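# Fold in both corner flaps at one box end

## Task

At one of the short ends of the cardboard box, fold both corner flaps inward so that, when finished, both long side walls are standing upright and the box sits on its bottom; this must hold without the robot keeping anything in place.

## Robot and tools

Robot: two arms, left_arm and right_arm, each ending in a parallel gripper. Every position and orientation uses one common scene frame. Its origin lies on the table surface midway between the arms; +x runs outward over the table, +z is up, and left_arm sits toward +y. The arm names do not refer to image left or right. On a gripper, the fingers extend along its own +z axis and close along its own y axis. The reported end_effector_position is the point between the pads, roughly 1 cm short of the fingertips.

Row layout (shared by both motion tools): one flat list of 16 numbers covering both arms. The first 8 are left_arm: x, y, z in metres, then the quaternion qw, qx, qy, qz (w first), then the opening. The last 8 are the same for right_arm. Position and quaternion are absolute targets in the scene frame, not offsets. Opening runs from -1 (closed) to +1 (fully open, 0.094 m). All 16 numbers are required even if one arm should not move; for a stationary arm, repeat the exact pose and opening from the latest result. To hold an orientation steady, keep sending the same quaternion rather than copying a reported one, which may drift.

execute_actions(actions): actions is a list of up to 15 actions. Each action is a list of up to 15 rows, each row lasting one control step of 1/30 s; if fewer than 15 rows are given, the last one repeats to fill the action. An empty list only returns the current state and images. A target further than 0.6 m from its gripper's current position along any of that gripper's axes makes the action fail for both arms; if the first action fails this or anything is malformed, nothing runs.

move(target, speed, blocking): target is one 16-number row as above. Each gripper travels in a straight line toward its pose, both finishing together, over 0.5 to 10 s; longer paths are cut off at 10 s. speed is the path top speed in m/s, 0.002 to 0.5 (default 0.25); rotation is capped at twice that in rad/s. Openings are applied at the start. Paths ignore obstacles and the other arm. Faster moves and targets placed deeper past a contact push harder. With blocking=false the call returns after 0.5 s while motion continues; poll with wait(0), and stop or wait for it to end before sending another move or execute_actions.

wait(seconds): 0 to 10 s, arms keep their last command. stop(): brakes a running move; it needs some distance, more when fast, and fingers keep moving. zoom_image(camera, region): camera is cam_high, cam_low, cam_left_wrist or cam_right_wrist; region is [x0, y0, x1, y1] in that image's pixels from the top-left, at most 504 by 504. finished_scene(scene): pass the current scene number to end it; irreversible, and the goal must already be stable.

Control behaviour: each step the commanded pose is clipped to within 70 mm and 16 degrees of the measured pose, so far targets take several actions; after an action an arm goes at most to its last clipped pose. Position is favoured over orientation when both cannot be met. Joint friction can leave a gripper up to about 31 mm off, and tiny commands may not move it. Elbows never fully straighten; reported hand positions get less accurate at long reach.

Reading results: the state line gives each gripper's position and wxyz quaternion. Hand target lines show where the controller is currently steering. grip_measured is the actual opening on the command scale (the last joint value is metres), accurate to about 1 mm. To grip, command roughly 0.03 below grip_measured; less for a lighter hold. Pad force tops out near 50 to 62 N, lower on thin parts. Step readings list positions at some steps; HELD beside an arm means part of its row was held back. A pose unreachable line means the clearance check altered or blocked that arm's command. The move: line reports the ending (done, off_target, moving, held, fault) plus limits: paced means the pose was clipped, held means some steps were blocked, after which the arm may surge past speed. Distances to each pose are given. If only one arm is named, the other finished fine. FAULT lines mark an arm stopping.

Motor heat rises when holding loads. MOTOR HOT appears from 75 °C; at 90 °C that arm halts for 10 s; at 100 °C the arm goes limp and drops until cool (OVER-TEMPERATURE FAULT).

Cameras: cam_high and cam_low are 504x504; cam_left_wrist and cam_right_wrist are 616x616 fisheye.

Avoid: knocking or placing anything off the table, dropping parts, hard or fast pushes into the box, arms striking or squeezing each other, and overheating. Brief external tugs on held parts or shoves on loose objects can occur.

Each tool is called after ">>>" in YAML: its name, and indented under it one key for each argument.

## Session

>>> execute_actions:
  actions: []

>>> zoom_image:
  camera: "cam_high"
  region: [0,0,504,504]

Scene clock: 0.00 s.
left_arm: end_effector_position=(+0.3491, +0.4049, +0.4097) grip_measured=-0.394 end_effector_quat_wxyz=(+0.711, -0.061, +0.698, +0.068) | right_arm: end_effector_position=(+0.3706, -0.1706, +0.3931) grip_measured=-0.394 end_effector_quat_wxyz=(+0.695, -0.073, +0.711, +0.079)
Joint positions: left_arm=[-0.016  1.034  1.053 -0.     0.008  0.008  0.028] | right_arm=[ 0.014  1.054  1.035 -0.004  0.006  0.012  0.028]
Joint velocities: left_arm=[-0.007  0.002 -0.002 -0.022 -0.022  0.007  0.   ] | right_arm=[-0.002 -0.002 -0.007 -0.037 -0.037 -0.022 -0.   ]
Hand target (left_arm): +0.349, +0.405, +0.410; +0.711, -0.061, +0.698, +0.068
Hand target (right_arm): +0.371, -0.171, +0.393; +0.695, -0.073, +0.711, +0.079

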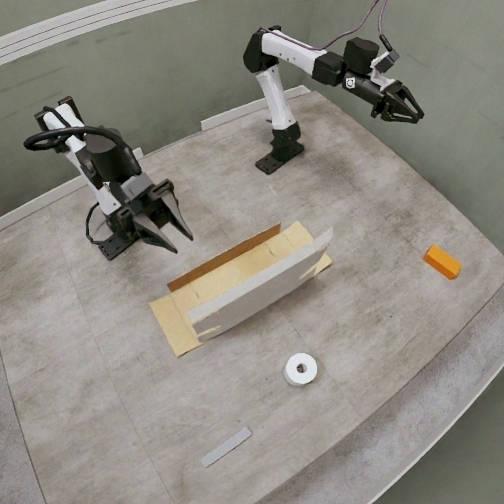

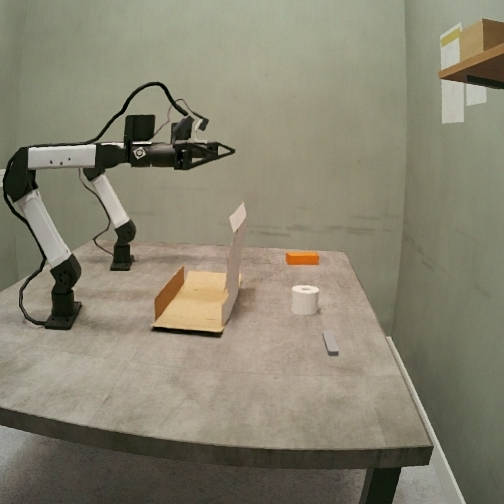

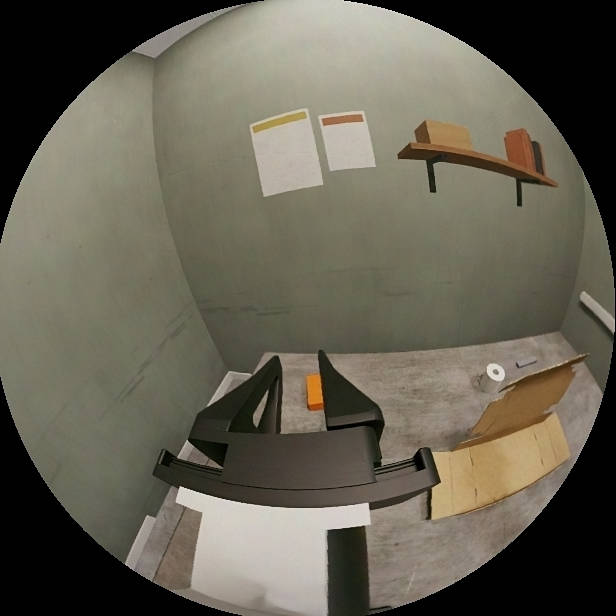

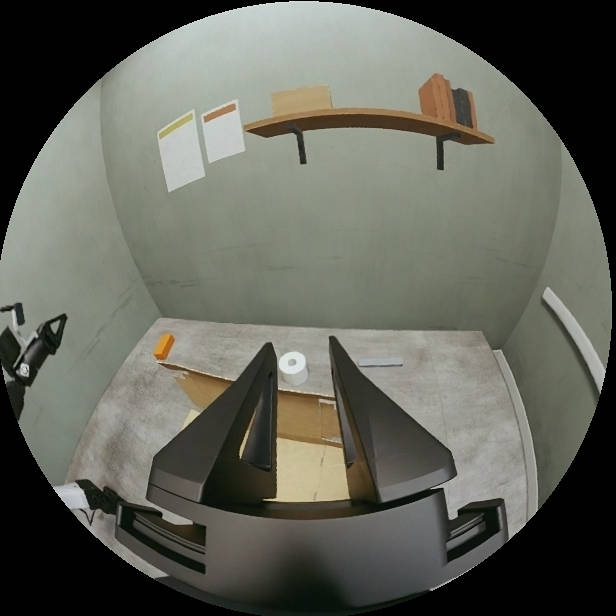

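Region (0, 0, 504, 504) of cam_high's 504x504 image, scaled by 1.000.

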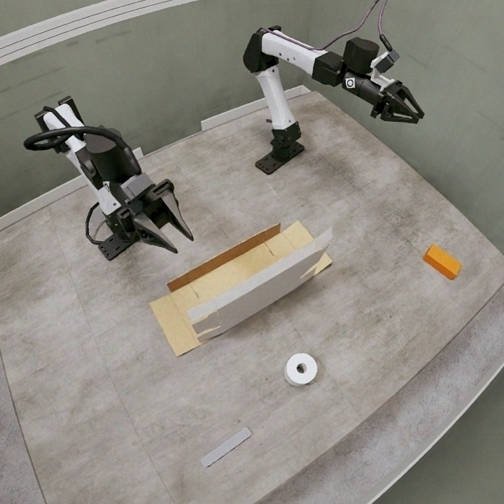

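>>> move:
  target: [0.2,0.3,0.3,0,0,1,0,-1,0.22,-0.2,0.3,0,0,1,0,-1]

>>> zoom_image:
  camera: "cam_high"
  region: [100,170,360,380]

>>> zoom_image:
  camera: "cam_low"
  region: [100,170,300,360]

Scene clock: 10.73 s.
left_arm: end_effector_position=(+0.2075, +0.3063, +0.2996) grip_measured=-0.992 end_effector_quat_wxyz=(+0.225, +0.001, +0.974, -0.026) | right_arm: end_effector_position=(+0.2236, -0.2006, +0.3059) grip_measured=-0.992 end_effector_quat_wxyz=(+0.229, -0.012, +0.973, +0.038)
Joint positions: left_arm=[-0.339  1.203  1.652 -1.563 -0.007 -0.128  0.   ] | right_arm=[ 0.05   1.219  1.687 -1.572  0.036  0.225  0.   ]
Joint velocities: left_arm=[-0.007 -0.002 -0.012 -0.037 -0.007  0.037  0.   ] | right_arm=[-0.012 -0.012 -0.012  0.051  0.007  0.022 -0.001]
Hand target (left_arm): +0.201, +0.304, +0.296; +0.219, +0.002, +0.975, -0.034
Hand target (right_arm): +0.218, -0.202, +0.303; +0.226, -0.005, +0.973, +0.042
Off the commanded pose (left_arm): 0.010 m, 26 deg; orientation clipped at the last step of the last action.
Off the commanded pose (right_arm): 0.007 m, 27 deg; orientation clipped at the last step of the last action.
joint sent to its limit (left arm) — the command would take joint 4 (wrist pitch) past its lower limit, so that joint was sent only as far as its limit.
joint sent to its limit (right arm) — the command would take joint 4 (wrist pitch) past its lower limit, so that joint was sent only as far as its limit.
move: off_target (left_arm, right_arm); limits=paced

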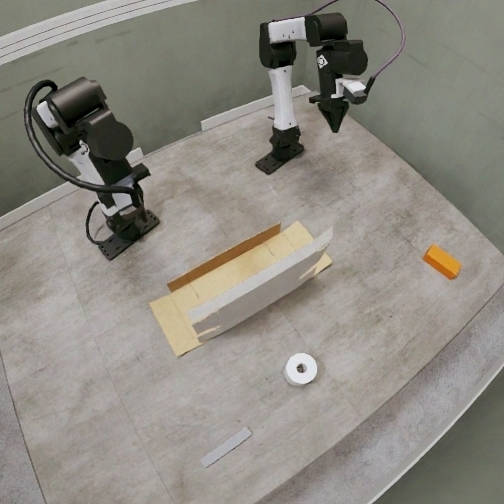

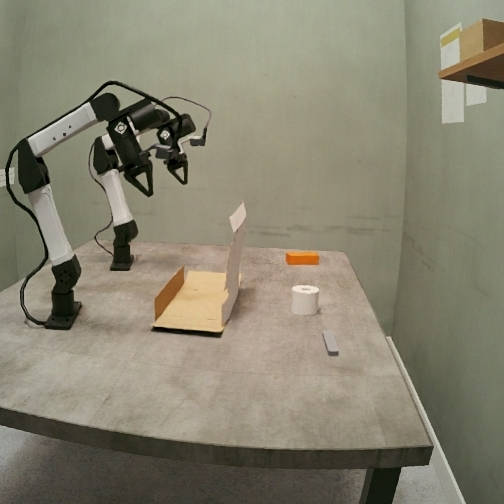

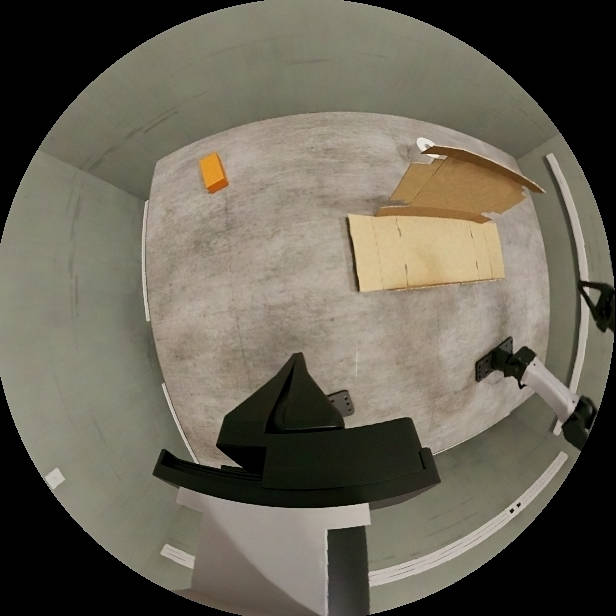

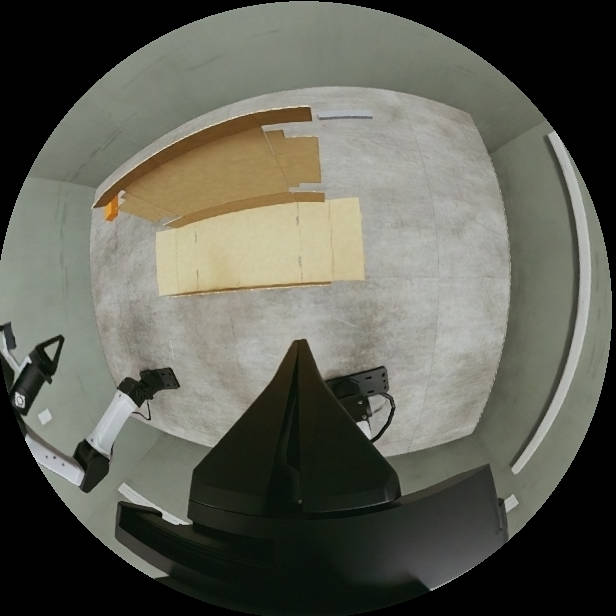

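Region (100, 170, 360, 380) of cam_high's 504x504 image, scaled by 1.938, with more detail than that image has; it fills the top 407 rows of this view, and the rest is white.

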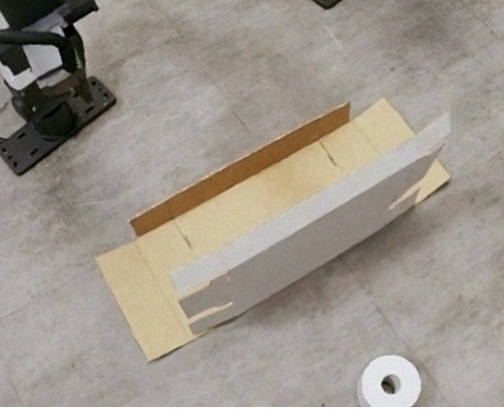

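Region (100, 170, 300, 360) of cam_low's 504x504 image, scaled by 2.520, with more detail than that image has; it fills the top 479 rows of this view, and the rest is white.

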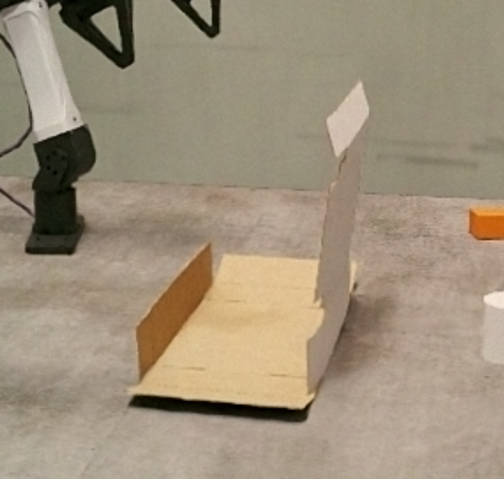

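>>> move:
  target: [0.36,0.04,0.14,0,0,1,0,-1,0.22,-0.24,0.12,0.1,0,0.995,0,-1]

Scene clock: 18.50 s.
left_arm: end_effector_position=(+0.3682, +0.0434, +0.1625) grip_measured=-0.992 end_effector_quat_wxyz=(+0.085, -0.007, +0.995, -0.055) | right_arm: end_effector_position=(+0.2174, -0.2392, +0.1279) grip_measured=-0.992 end_effector_quat_wxyz=(+0.109, -0.001, +0.994, -0.001)
Joint positions: left_arm=[-0.859  2.342  2.512 -1.538 -0.017 -0.665  0.   ] | right_arm=[-0.128  1.16   0.969 -1.163  0.019  0.077  0.   ]
Joint velocities: left_arm=[ 0.002 -0.007  0.002 -0.007  0.022  0.007  0.001] | right_arm=[ 0.007 -0.012 -0.007 -0.022 -0.051 -0.051 -0.   ]
Hand target (left_arm): +0.357, +0.038, +0.143; +0.049, -0.001, +0.998, -0.045
Hand target (right_arm): +0.217, -0.240, +0.120; +0.100, +0.000, +0.995, +0.000
Off the commanded pose (left_arm): 0.024 m, 12 deg.
Off the commanded pose (right_arm): 0.008 m, 1 deg.
joint sent to its limit (left arm) — the command would take joint 4 (wrist pitch) past its lower limit, so that joint was sent only as far as its limit.
move: off_target (left_arm)

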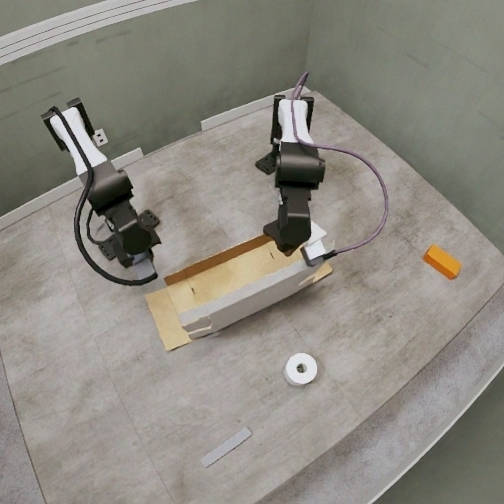

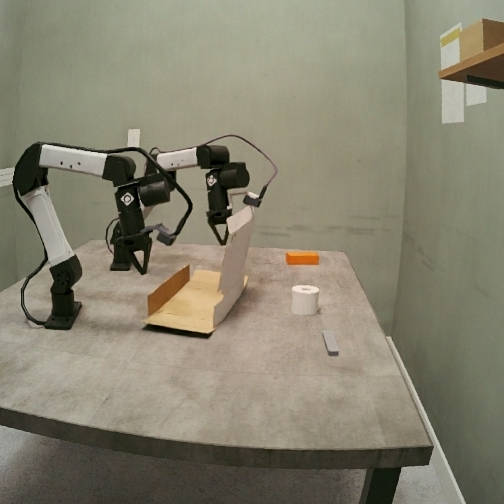

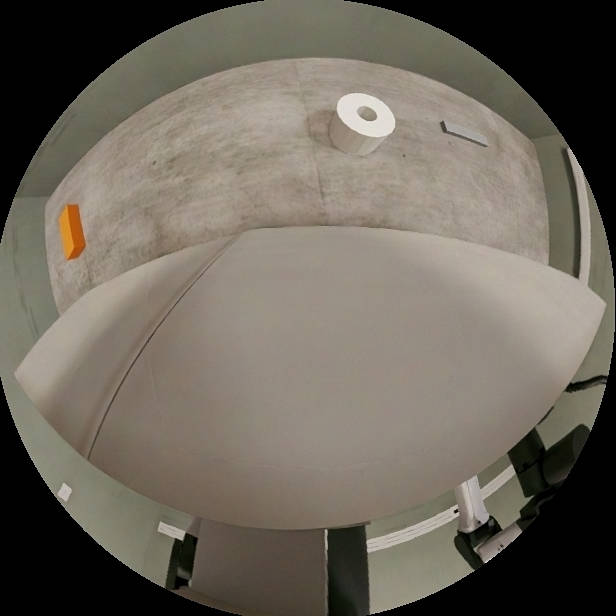

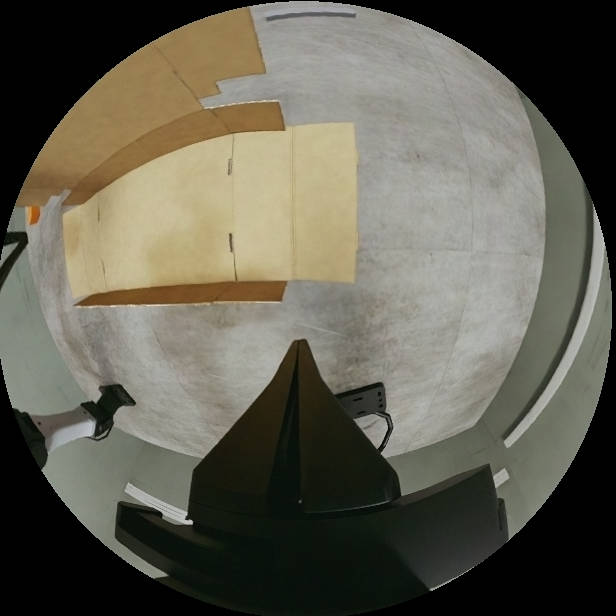

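>>> move:
  target: [0.33,0.06,0.24,0.2,0,0.98,0,-1,0.22,-0.2,0.06,0.1,0,0.995,0,-1]

>>> move:
  target: [0.28,0.06,0.13,0.12,0.696,0.696,-0.12,0.3,0.22,-0.2,0.06,0.1,0,0.995,0,-1]

Scene clock: 29.23 s.
left_arm: end_effector_position=(+0.3332, +0.0586, +0.2441) grip_measured=-0.992 end_effector_quat_wxyz=(+0.205, -0.001, +0.979, -0.012) | right_arm: end_effector_position=(+0.2208, -0.2010, +0.0681) grip_measured=-0.992 end_effector_quat_wxyz=(+0.109, +0.000, +0.994, +0.004)
Joint positions: left_arm=[-0.973  2.105  2.411 -1.556 -0.264 -0.724  0.   ] | right_arm=[ 0.062  1.222  0.769 -0.904  0.051  0.265  0.   ]
Joint velocities: left_arm=[ 0.017  0.007 -0.002  0.022 -0.022 -0.066  0.   ] | right_arm=[-0.002 -0.007 -0.022  0.037 -0.051 -0.066 -0.   ]
Hand target (left_arm): +0.329, +0.062, +0.239; +0.199, +0.000, +0.980, +0.000
Hand target (right_arm): +0.218, -0.201, +0.060; +0.101, -0.000, +0.995, -0.002
Off the commanded pose (left_arm): 0.005 m, 1 deg.
Off the commanded pose (right_arm): 0.008 m, 1 deg.
move: done

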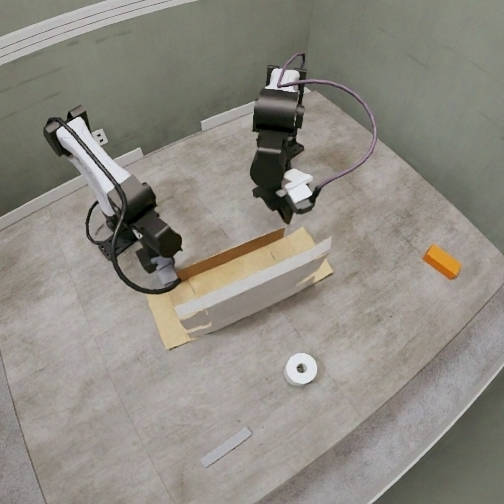

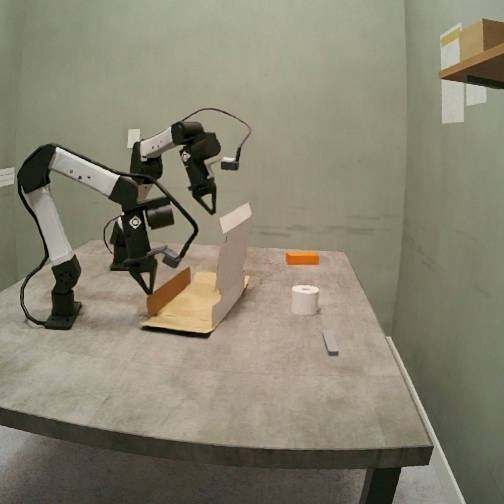

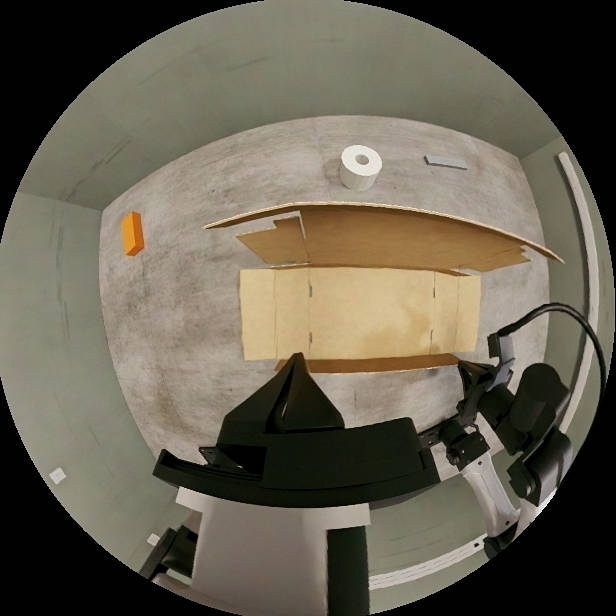

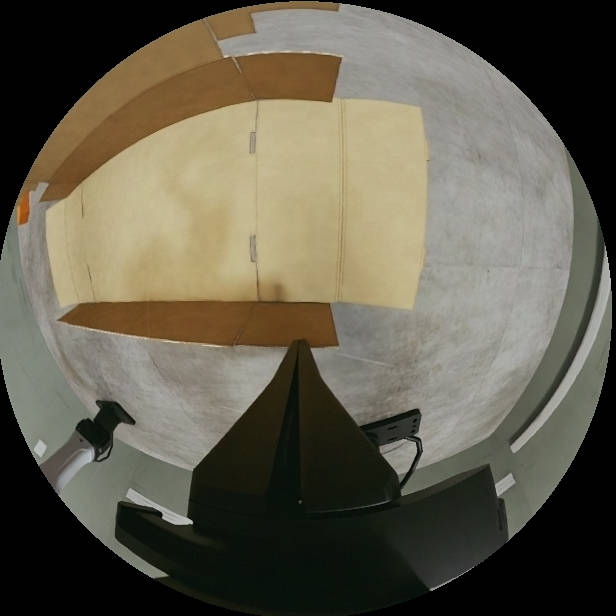

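Scene clock: 32.97 s.
left_arm: end_effector_position=(+0.2847, +0.0539, +0.1444) grip_measured=+0.297 end_effector_quat_wxyz=(+0.145, +0.698, +0.692, -0.112) | right_arm: end_effector_position=(+0.2215, -0.2008, +0.0683) grip_measured=-0.992 end_effector_quat_wxyz=(+0.111, +0.001, +0.994, +0.004)
Joint positions: left_arm=[-0.846  1.869  1.67  -1.111  0.264  0.905  0.061] | right_arm=[ 0.062  1.222  0.769 -0.901  0.051  0.266  0.   ]
Joint velocities: left_arm=[-0.002  0.002 -0.007 -0.007 -0.037  0.037 -0.   ] | right_arm=[ 0.012  0.002  0.002 -0.007  0.051  0.022 -0.   ]
Hand target (left_arm): +0.282, +0.059, +0.131; +0.122, +0.697, +0.697, -0.119
Hand target (right_arm): +0.220, -0.200, +0.060; +0.100, -0.000, +0.995, -0.000
Off the commanded pose (left_arm): 0.016 m, 3 deg.
Off the commanded pose (right_arm): 0.008 m, 1 deg.
move: off_target (left_arm)

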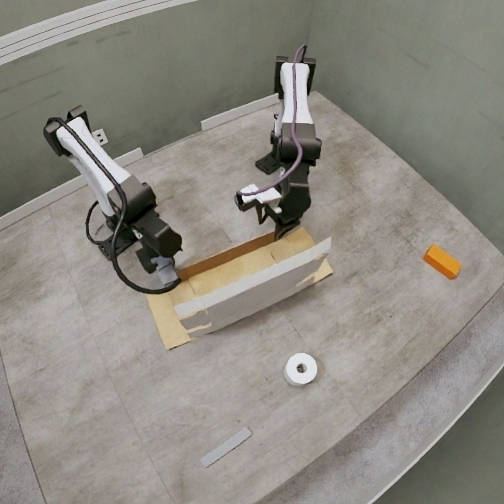

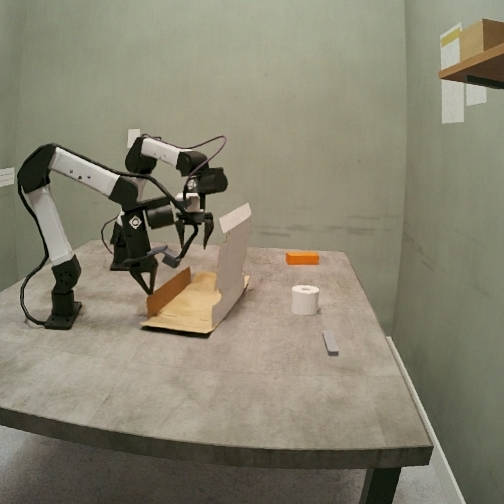

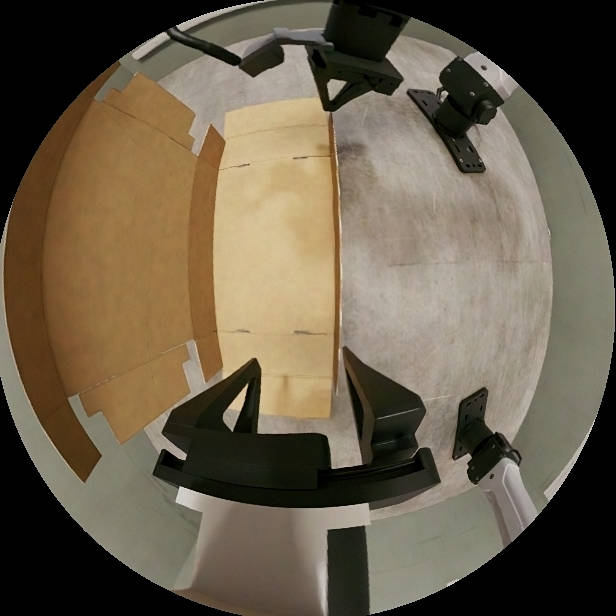

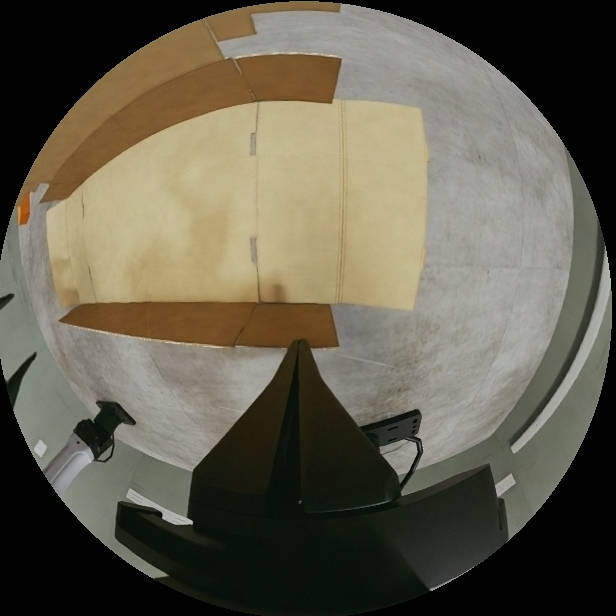

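>>> move:
  target: [0.24,0.02,0.11,0.12,0.696,0.696,-0.12,0.3,0.185,-0.22,0.08,-0.1,0.7,0.7,0.1,-1]

>>> move:
  target: [0.24,0.02,0.03,0.12,0.696,0.696,-0.12,0.3,0.185,-0.21,0.03,-0.1,0.7,0.7,0.1,-1]
  speed: 0.1

Scene clock: 45.07 s.
left_arm: end_effector_position=(+0.2443, +0.0191, +0.1140) grip_measured=+0.297 end_effector_quat_wxyz=(+0.124, +0.695, +0.697, -0.126) | right_arm: end_effector_position=(+0.1827, -0.2188, +0.0776) grip_measured=-0.992 end_effector_quat_wxyz=(-0.101, +0.694, +0.707, +0.095)
Joint positions: left_arm=[-0.978  1.869  1.554 -1.003  0.253  0.764  0.061] | right_arm=[-0.276  1.269  0.834 -1.167 -0.278  1.481  0.   ]
Joint velocities: left_arm=[-0.007  0.007 -0.012  0.037 -0.007  0.022 -0.001] | right_arm=[-0.002 -0.017 -0.002 -0.051 -0.022  0.051 -0.   ]
Hand target (left_arm): +0.240, +0.020, +0.110; +0.120, +0.697, +0.697, -0.122
Hand target (right_arm): +0.185, -0.219, +0.081; -0.104, +0.699, +0.700, +0.100
Off the commanded pose (left_arm): 0.006 m, 1 deg.
Off the commanded pose (right_arm): 0.004 m, 1 deg.
move: done

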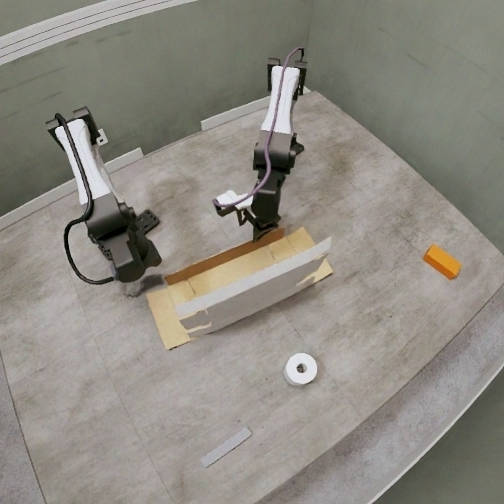

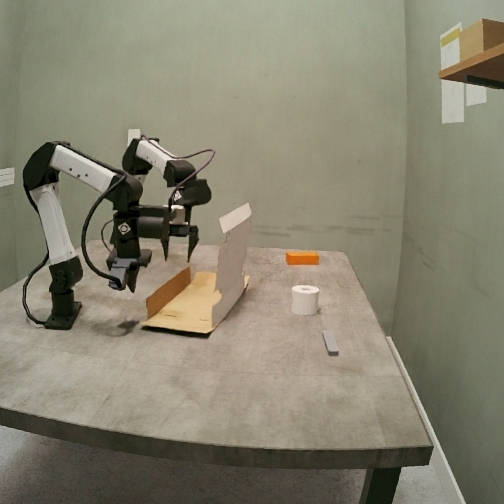

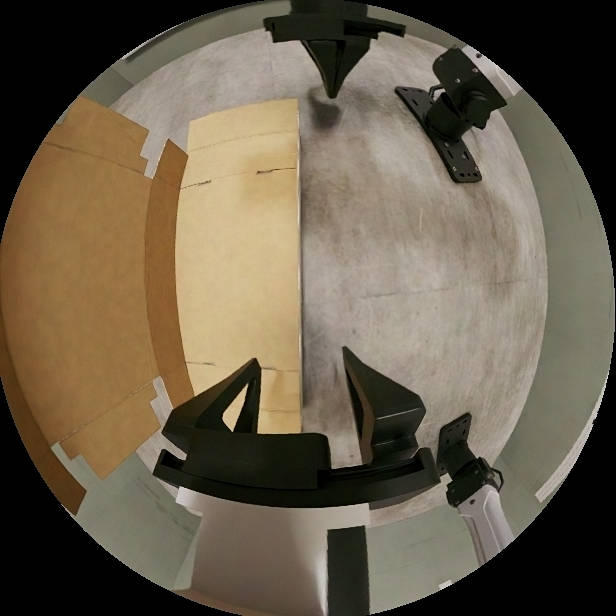

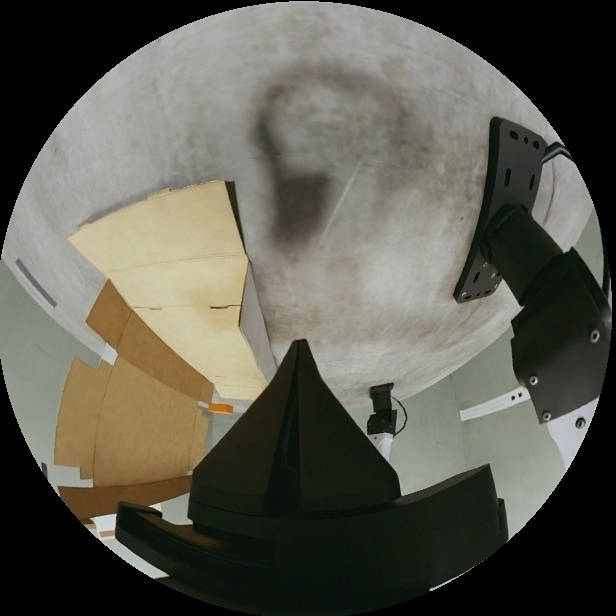

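Scene clock: 46.47 s.
left_arm: end_effector_position=(+0.2468, +0.0175, +0.0419) grip_measured=+0.297 end_effector_quat_wxyz=(+0.134, +0.695, +0.695, -0.124) | right_arm: end_effector_position=(+0.1889, -0.2130, +0.0376) grip_measured=-0.992 end_effector_quat_wxyz=(-0.088, +0.700, +0.701, +0.107)
Joint positions: left_arm=[-0.978  1.922  1.327 -0.703  0.25   0.764  0.061] | right_arm=[-0.243  1.301  0.692 -0.944 -0.278  1.537  0.   ]
Joint velocities: left_arm=[-0.002 -0.002 -0.002 -0.022  0.022 -0.037 -0.001] | right_arm=[-0.007 -0.007  0.007 -0.007  0.007 -0.022  0.001]
Hand target (left_arm): +0.241, +0.019, +0.030; +0.120, +0.697, +0.697, -0.120
Hand target (right_arm): +0.184, -0.210, +0.030; -0.100, +0.700, +0.700, +0.100
Off the commanded pose (left_arm): 0.014 m, 2 deg.
Off the commanded pose (right_arm): 0.009 m, 2 deg.
move: off_target (left_arm)

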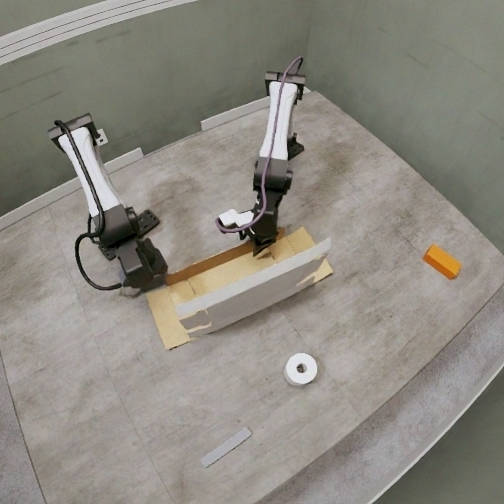

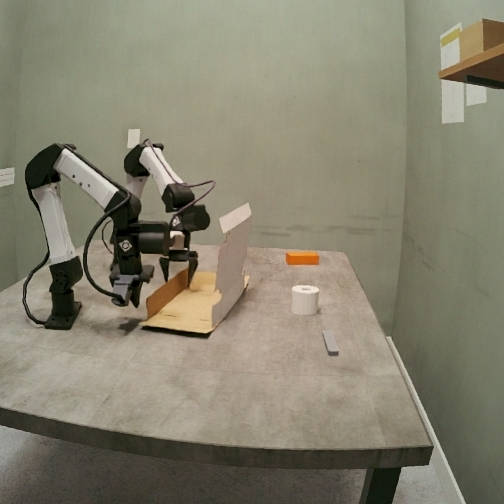

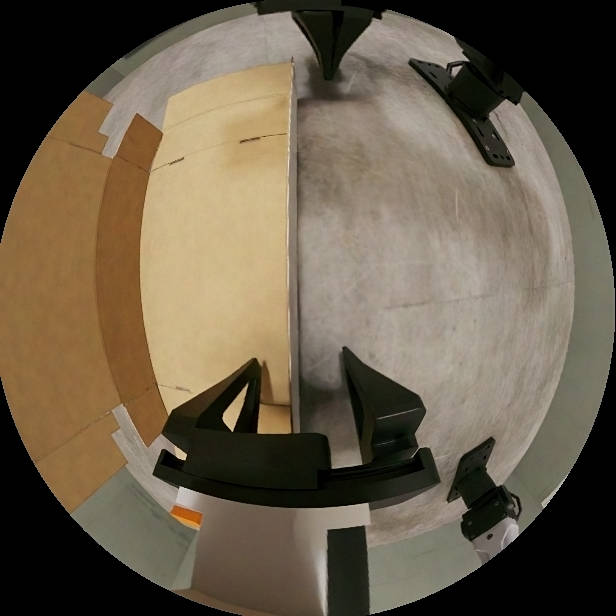

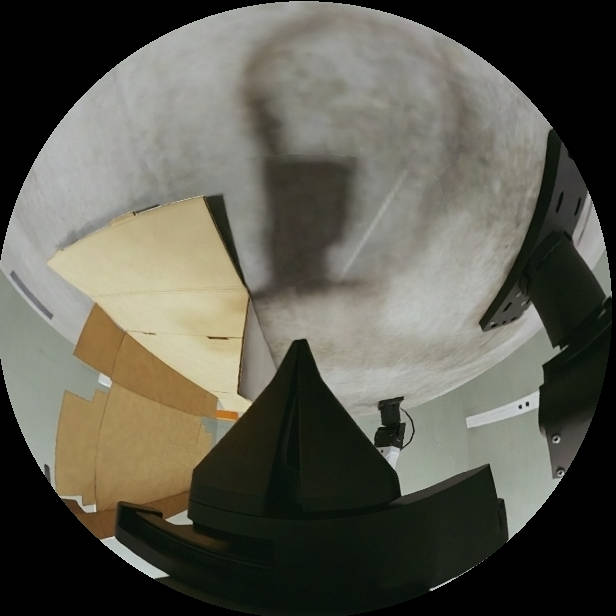

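>>> move:
  target: [0.24,0.02,0.03,0.12,0.696,0.696,-0.12,-1,0.195,-0.205,0.03,-0.1,0.7,0.7,0.1,-1]

>>> move:
  target: [0.24,0.02,0.03,0.12,0.696,0.696,-0.12,-1,0.265,-0.2,0.035,-0.1,0.7,0.7,0.1,-1]
  speed: 0.06

>>> move:
  target: [0.24,0.02,0.03,0.12,0.696,0.696,-0.12,-1,0.275,-0.15,0.035,-0.15,0.69,0.69,0.15,-1]
  speed: 0.06

Scene clock: 55.20 s.
left_arm: end_effector_position=(+0.2493, +0.0156, +0.0425) grip_measured=-0.980 end_effector_quat_wxyz=(+0.141, +0.695, +0.695, -0.121) | right_arm: end_effector_position=(+0.1891, -0.2077, +0.0300) grip_measured=-0.992 end_effector_quat_wxyz=(-0.100, +0.701, +0.700, +0.096)
Joint positions: left_arm=[-0.98   1.922  1.327 -0.69   0.243  0.763  0.001] | right_arm=[-0.215  1.346  0.692 -0.923 -0.278  1.564  0.   ]
Joint velocities: left_arm=[-0.002  0.002 -0.007  0.007 -0.051  0.007 -0.   ] | right_arm=[-0.002 -0.002 -0.002  0.007 -0.022  0.022  0.   ]
Hand target (left_arm): +0.240, +0.020, +0.030; +0.120, +0.697, +0.697, -0.120
Hand target (right_arm): +0.195, -0.205, +0.030; -0.100, +0.700, +0.700, +0.100
Off the commanded pose (left_arm): 0.016 m, 2 deg.
Off the commanded pose (right_arm): 0.006 m, 0 deg.
move: off_target (left_arm)

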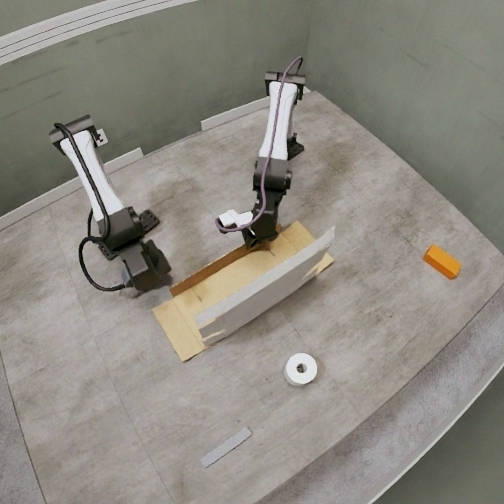

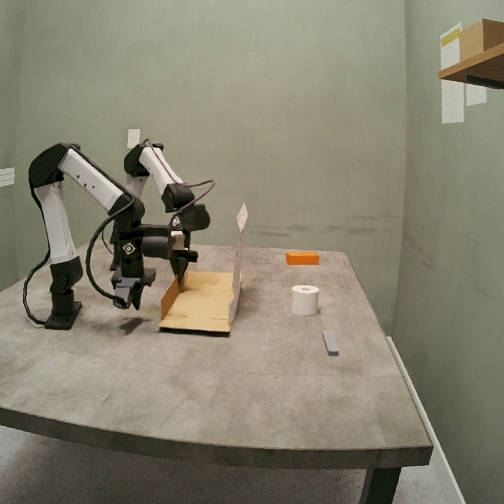

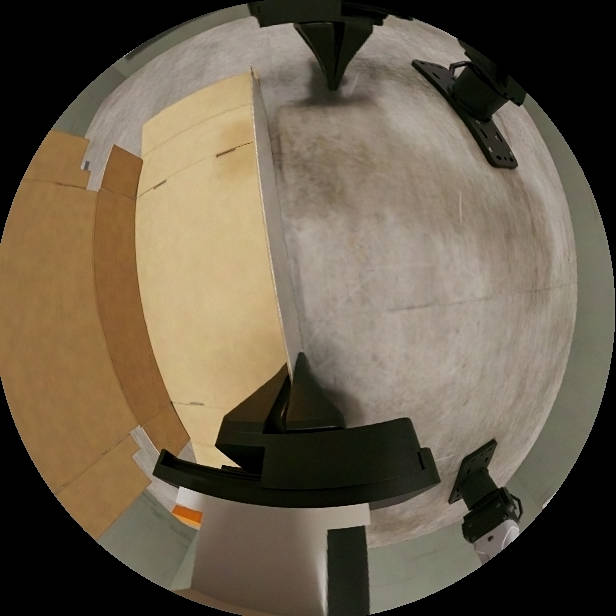

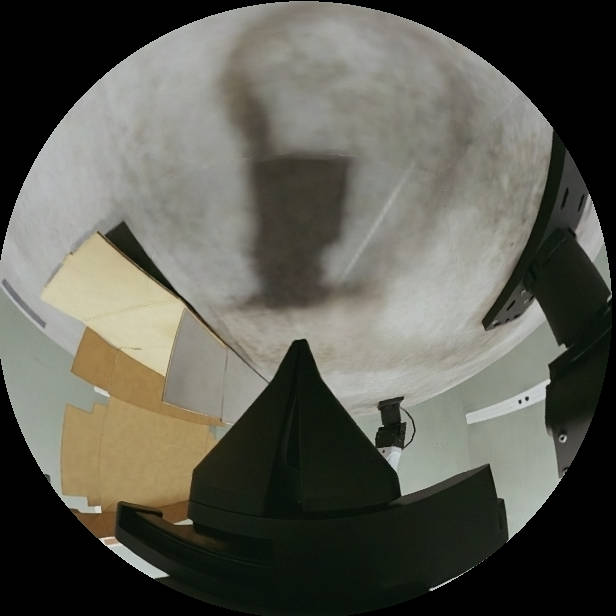

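Scene clock: 56.73 s.
left_arm: end_effector_position=(+0.2519, +0.0159, +0.0425) grip_measured=-0.980 end_effector_quat_wxyz=(+0.143, +0.689, +0.701, -0.116) | right_arm: end_effector_position=(+0.2520, -0.2029, +0.0313) grip_measured=-0.992 end_effector_quat_wxyz=(-0.107, +0.702, +0.698, +0.088)
Joint positions: left_arm=[-0.98   1.922  1.327 -0.683  0.23   0.746  0.001] | right_arm=[-0.194  1.613  0.936 -0.917 -0.278  1.588  0.   ]
Joint velocities: left_arm=[-0.012  0.007 -0.002  0.022 -0.022  0.007 -0.   ] | right_arm=[ 0.002 -0.002 -0.007  0.066  0.037 -0.022  0.001]
Hand target (left_arm): +0.240, +0.020, +0.030; +0.120, +0.697, +0.697, -0.121
Hand target (right_arm): +0.265, -0.199, +0.035; -0.100, +0.700, +0.700, +0.100
Off the commanded pose (left_arm): 0.018 m, 3 deg.
Off the commanded pose (right_arm): 0.014 m, 2 deg.
move: off_target (left_arm, right_arm)

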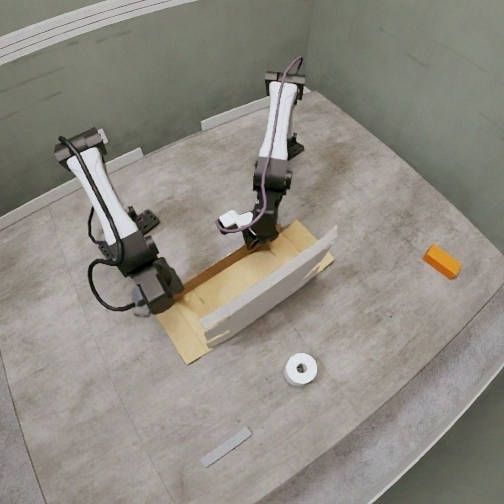

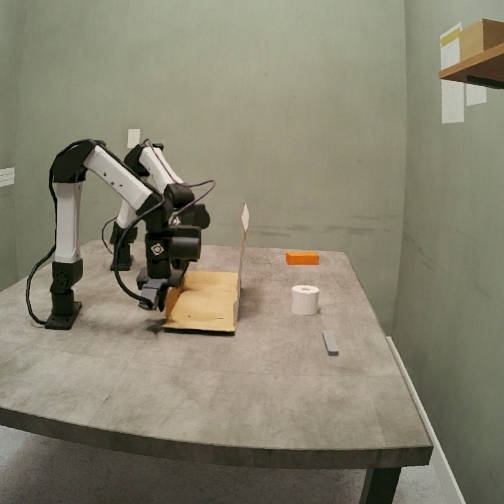

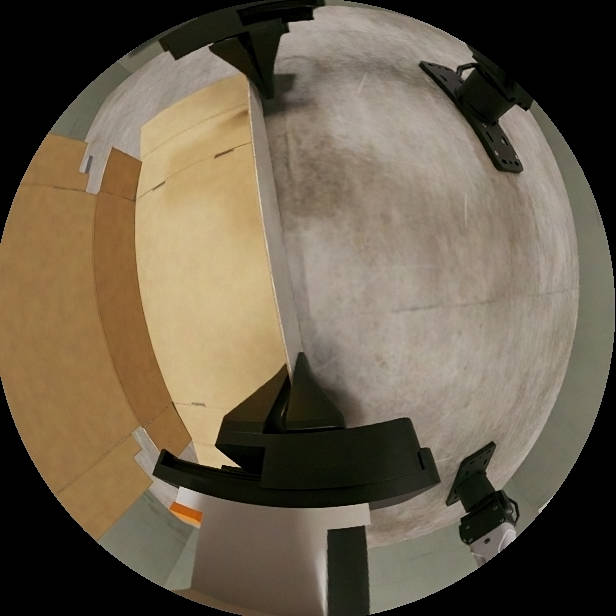

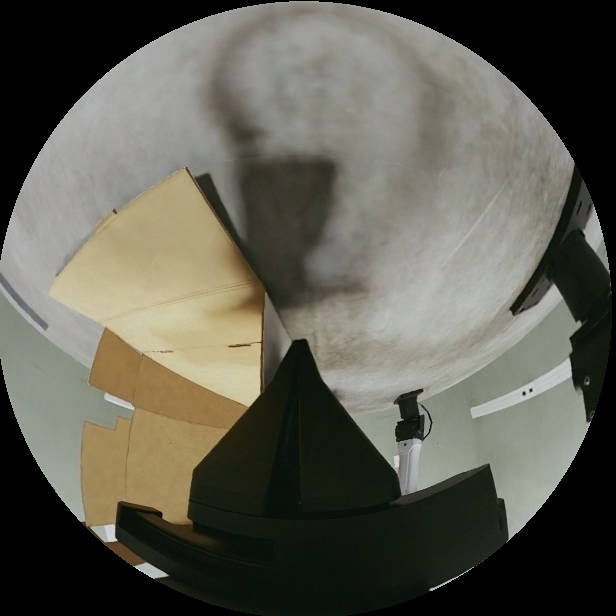

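Scene clock: 58.33 s.
left_arm: end_effector_position=(+0.2533, +0.0163, +0.0424) grip_measured=-0.980 end_effector_quat_wxyz=(+0.144, +0.686, +0.704, -0.113) | right_arm: end_effector_position=(+0.2499, -0.1593, +0.0294) grip_measured=-0.992 end_effector_quat_wxyz=(-0.165, +0.700, +0.685, +0.116)
Joint positions: left_arm=[-0.98   1.922  1.327 -0.681  0.223  0.738  0.001] | right_arm=[-0.105  1.651  0.936 -0.88  -0.405  1.691  0.   ]
Joint velocities: left_arm=[ 0.007 -0.022 -0.007 -0.007  0.007 -0.037 -0.   ] | right_arm=[ 0.017 -0.017 -0.032  0.007  0.037  0.022 -0.001]
Hand target (left_arm): +0.240, +0.020, +0.030; +0.120, +0.697, +0.697, -0.120
Hand target (right_arm): +0.273, -0.151, +0.036; -0.150, +0.691, +0.691, +0.149
Off the commanded pose (left_arm): 0.019 m, 3 deg.
Off the commanded pose (right_arm): 0.027 m, 4 deg.
move: off_target (left_arm, right_arm)

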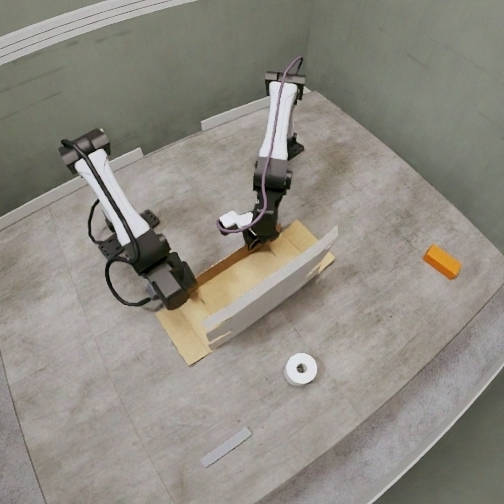

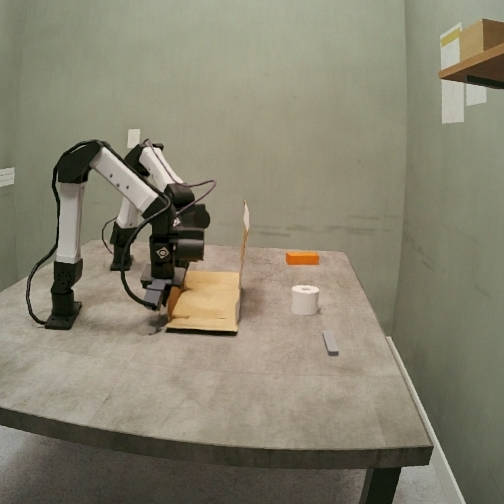

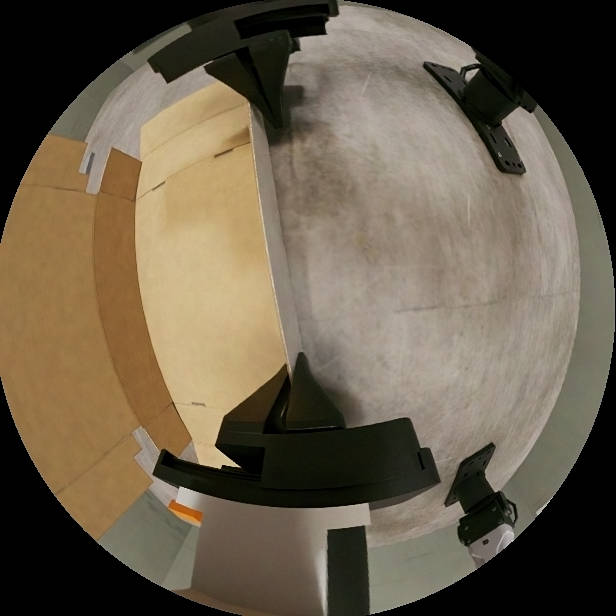

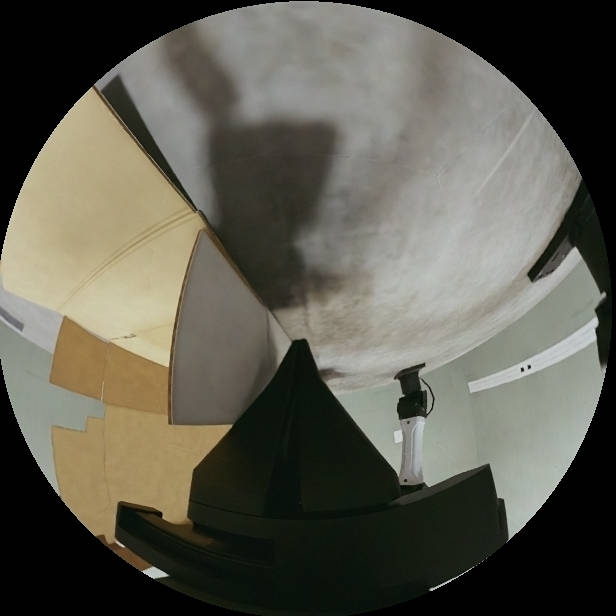

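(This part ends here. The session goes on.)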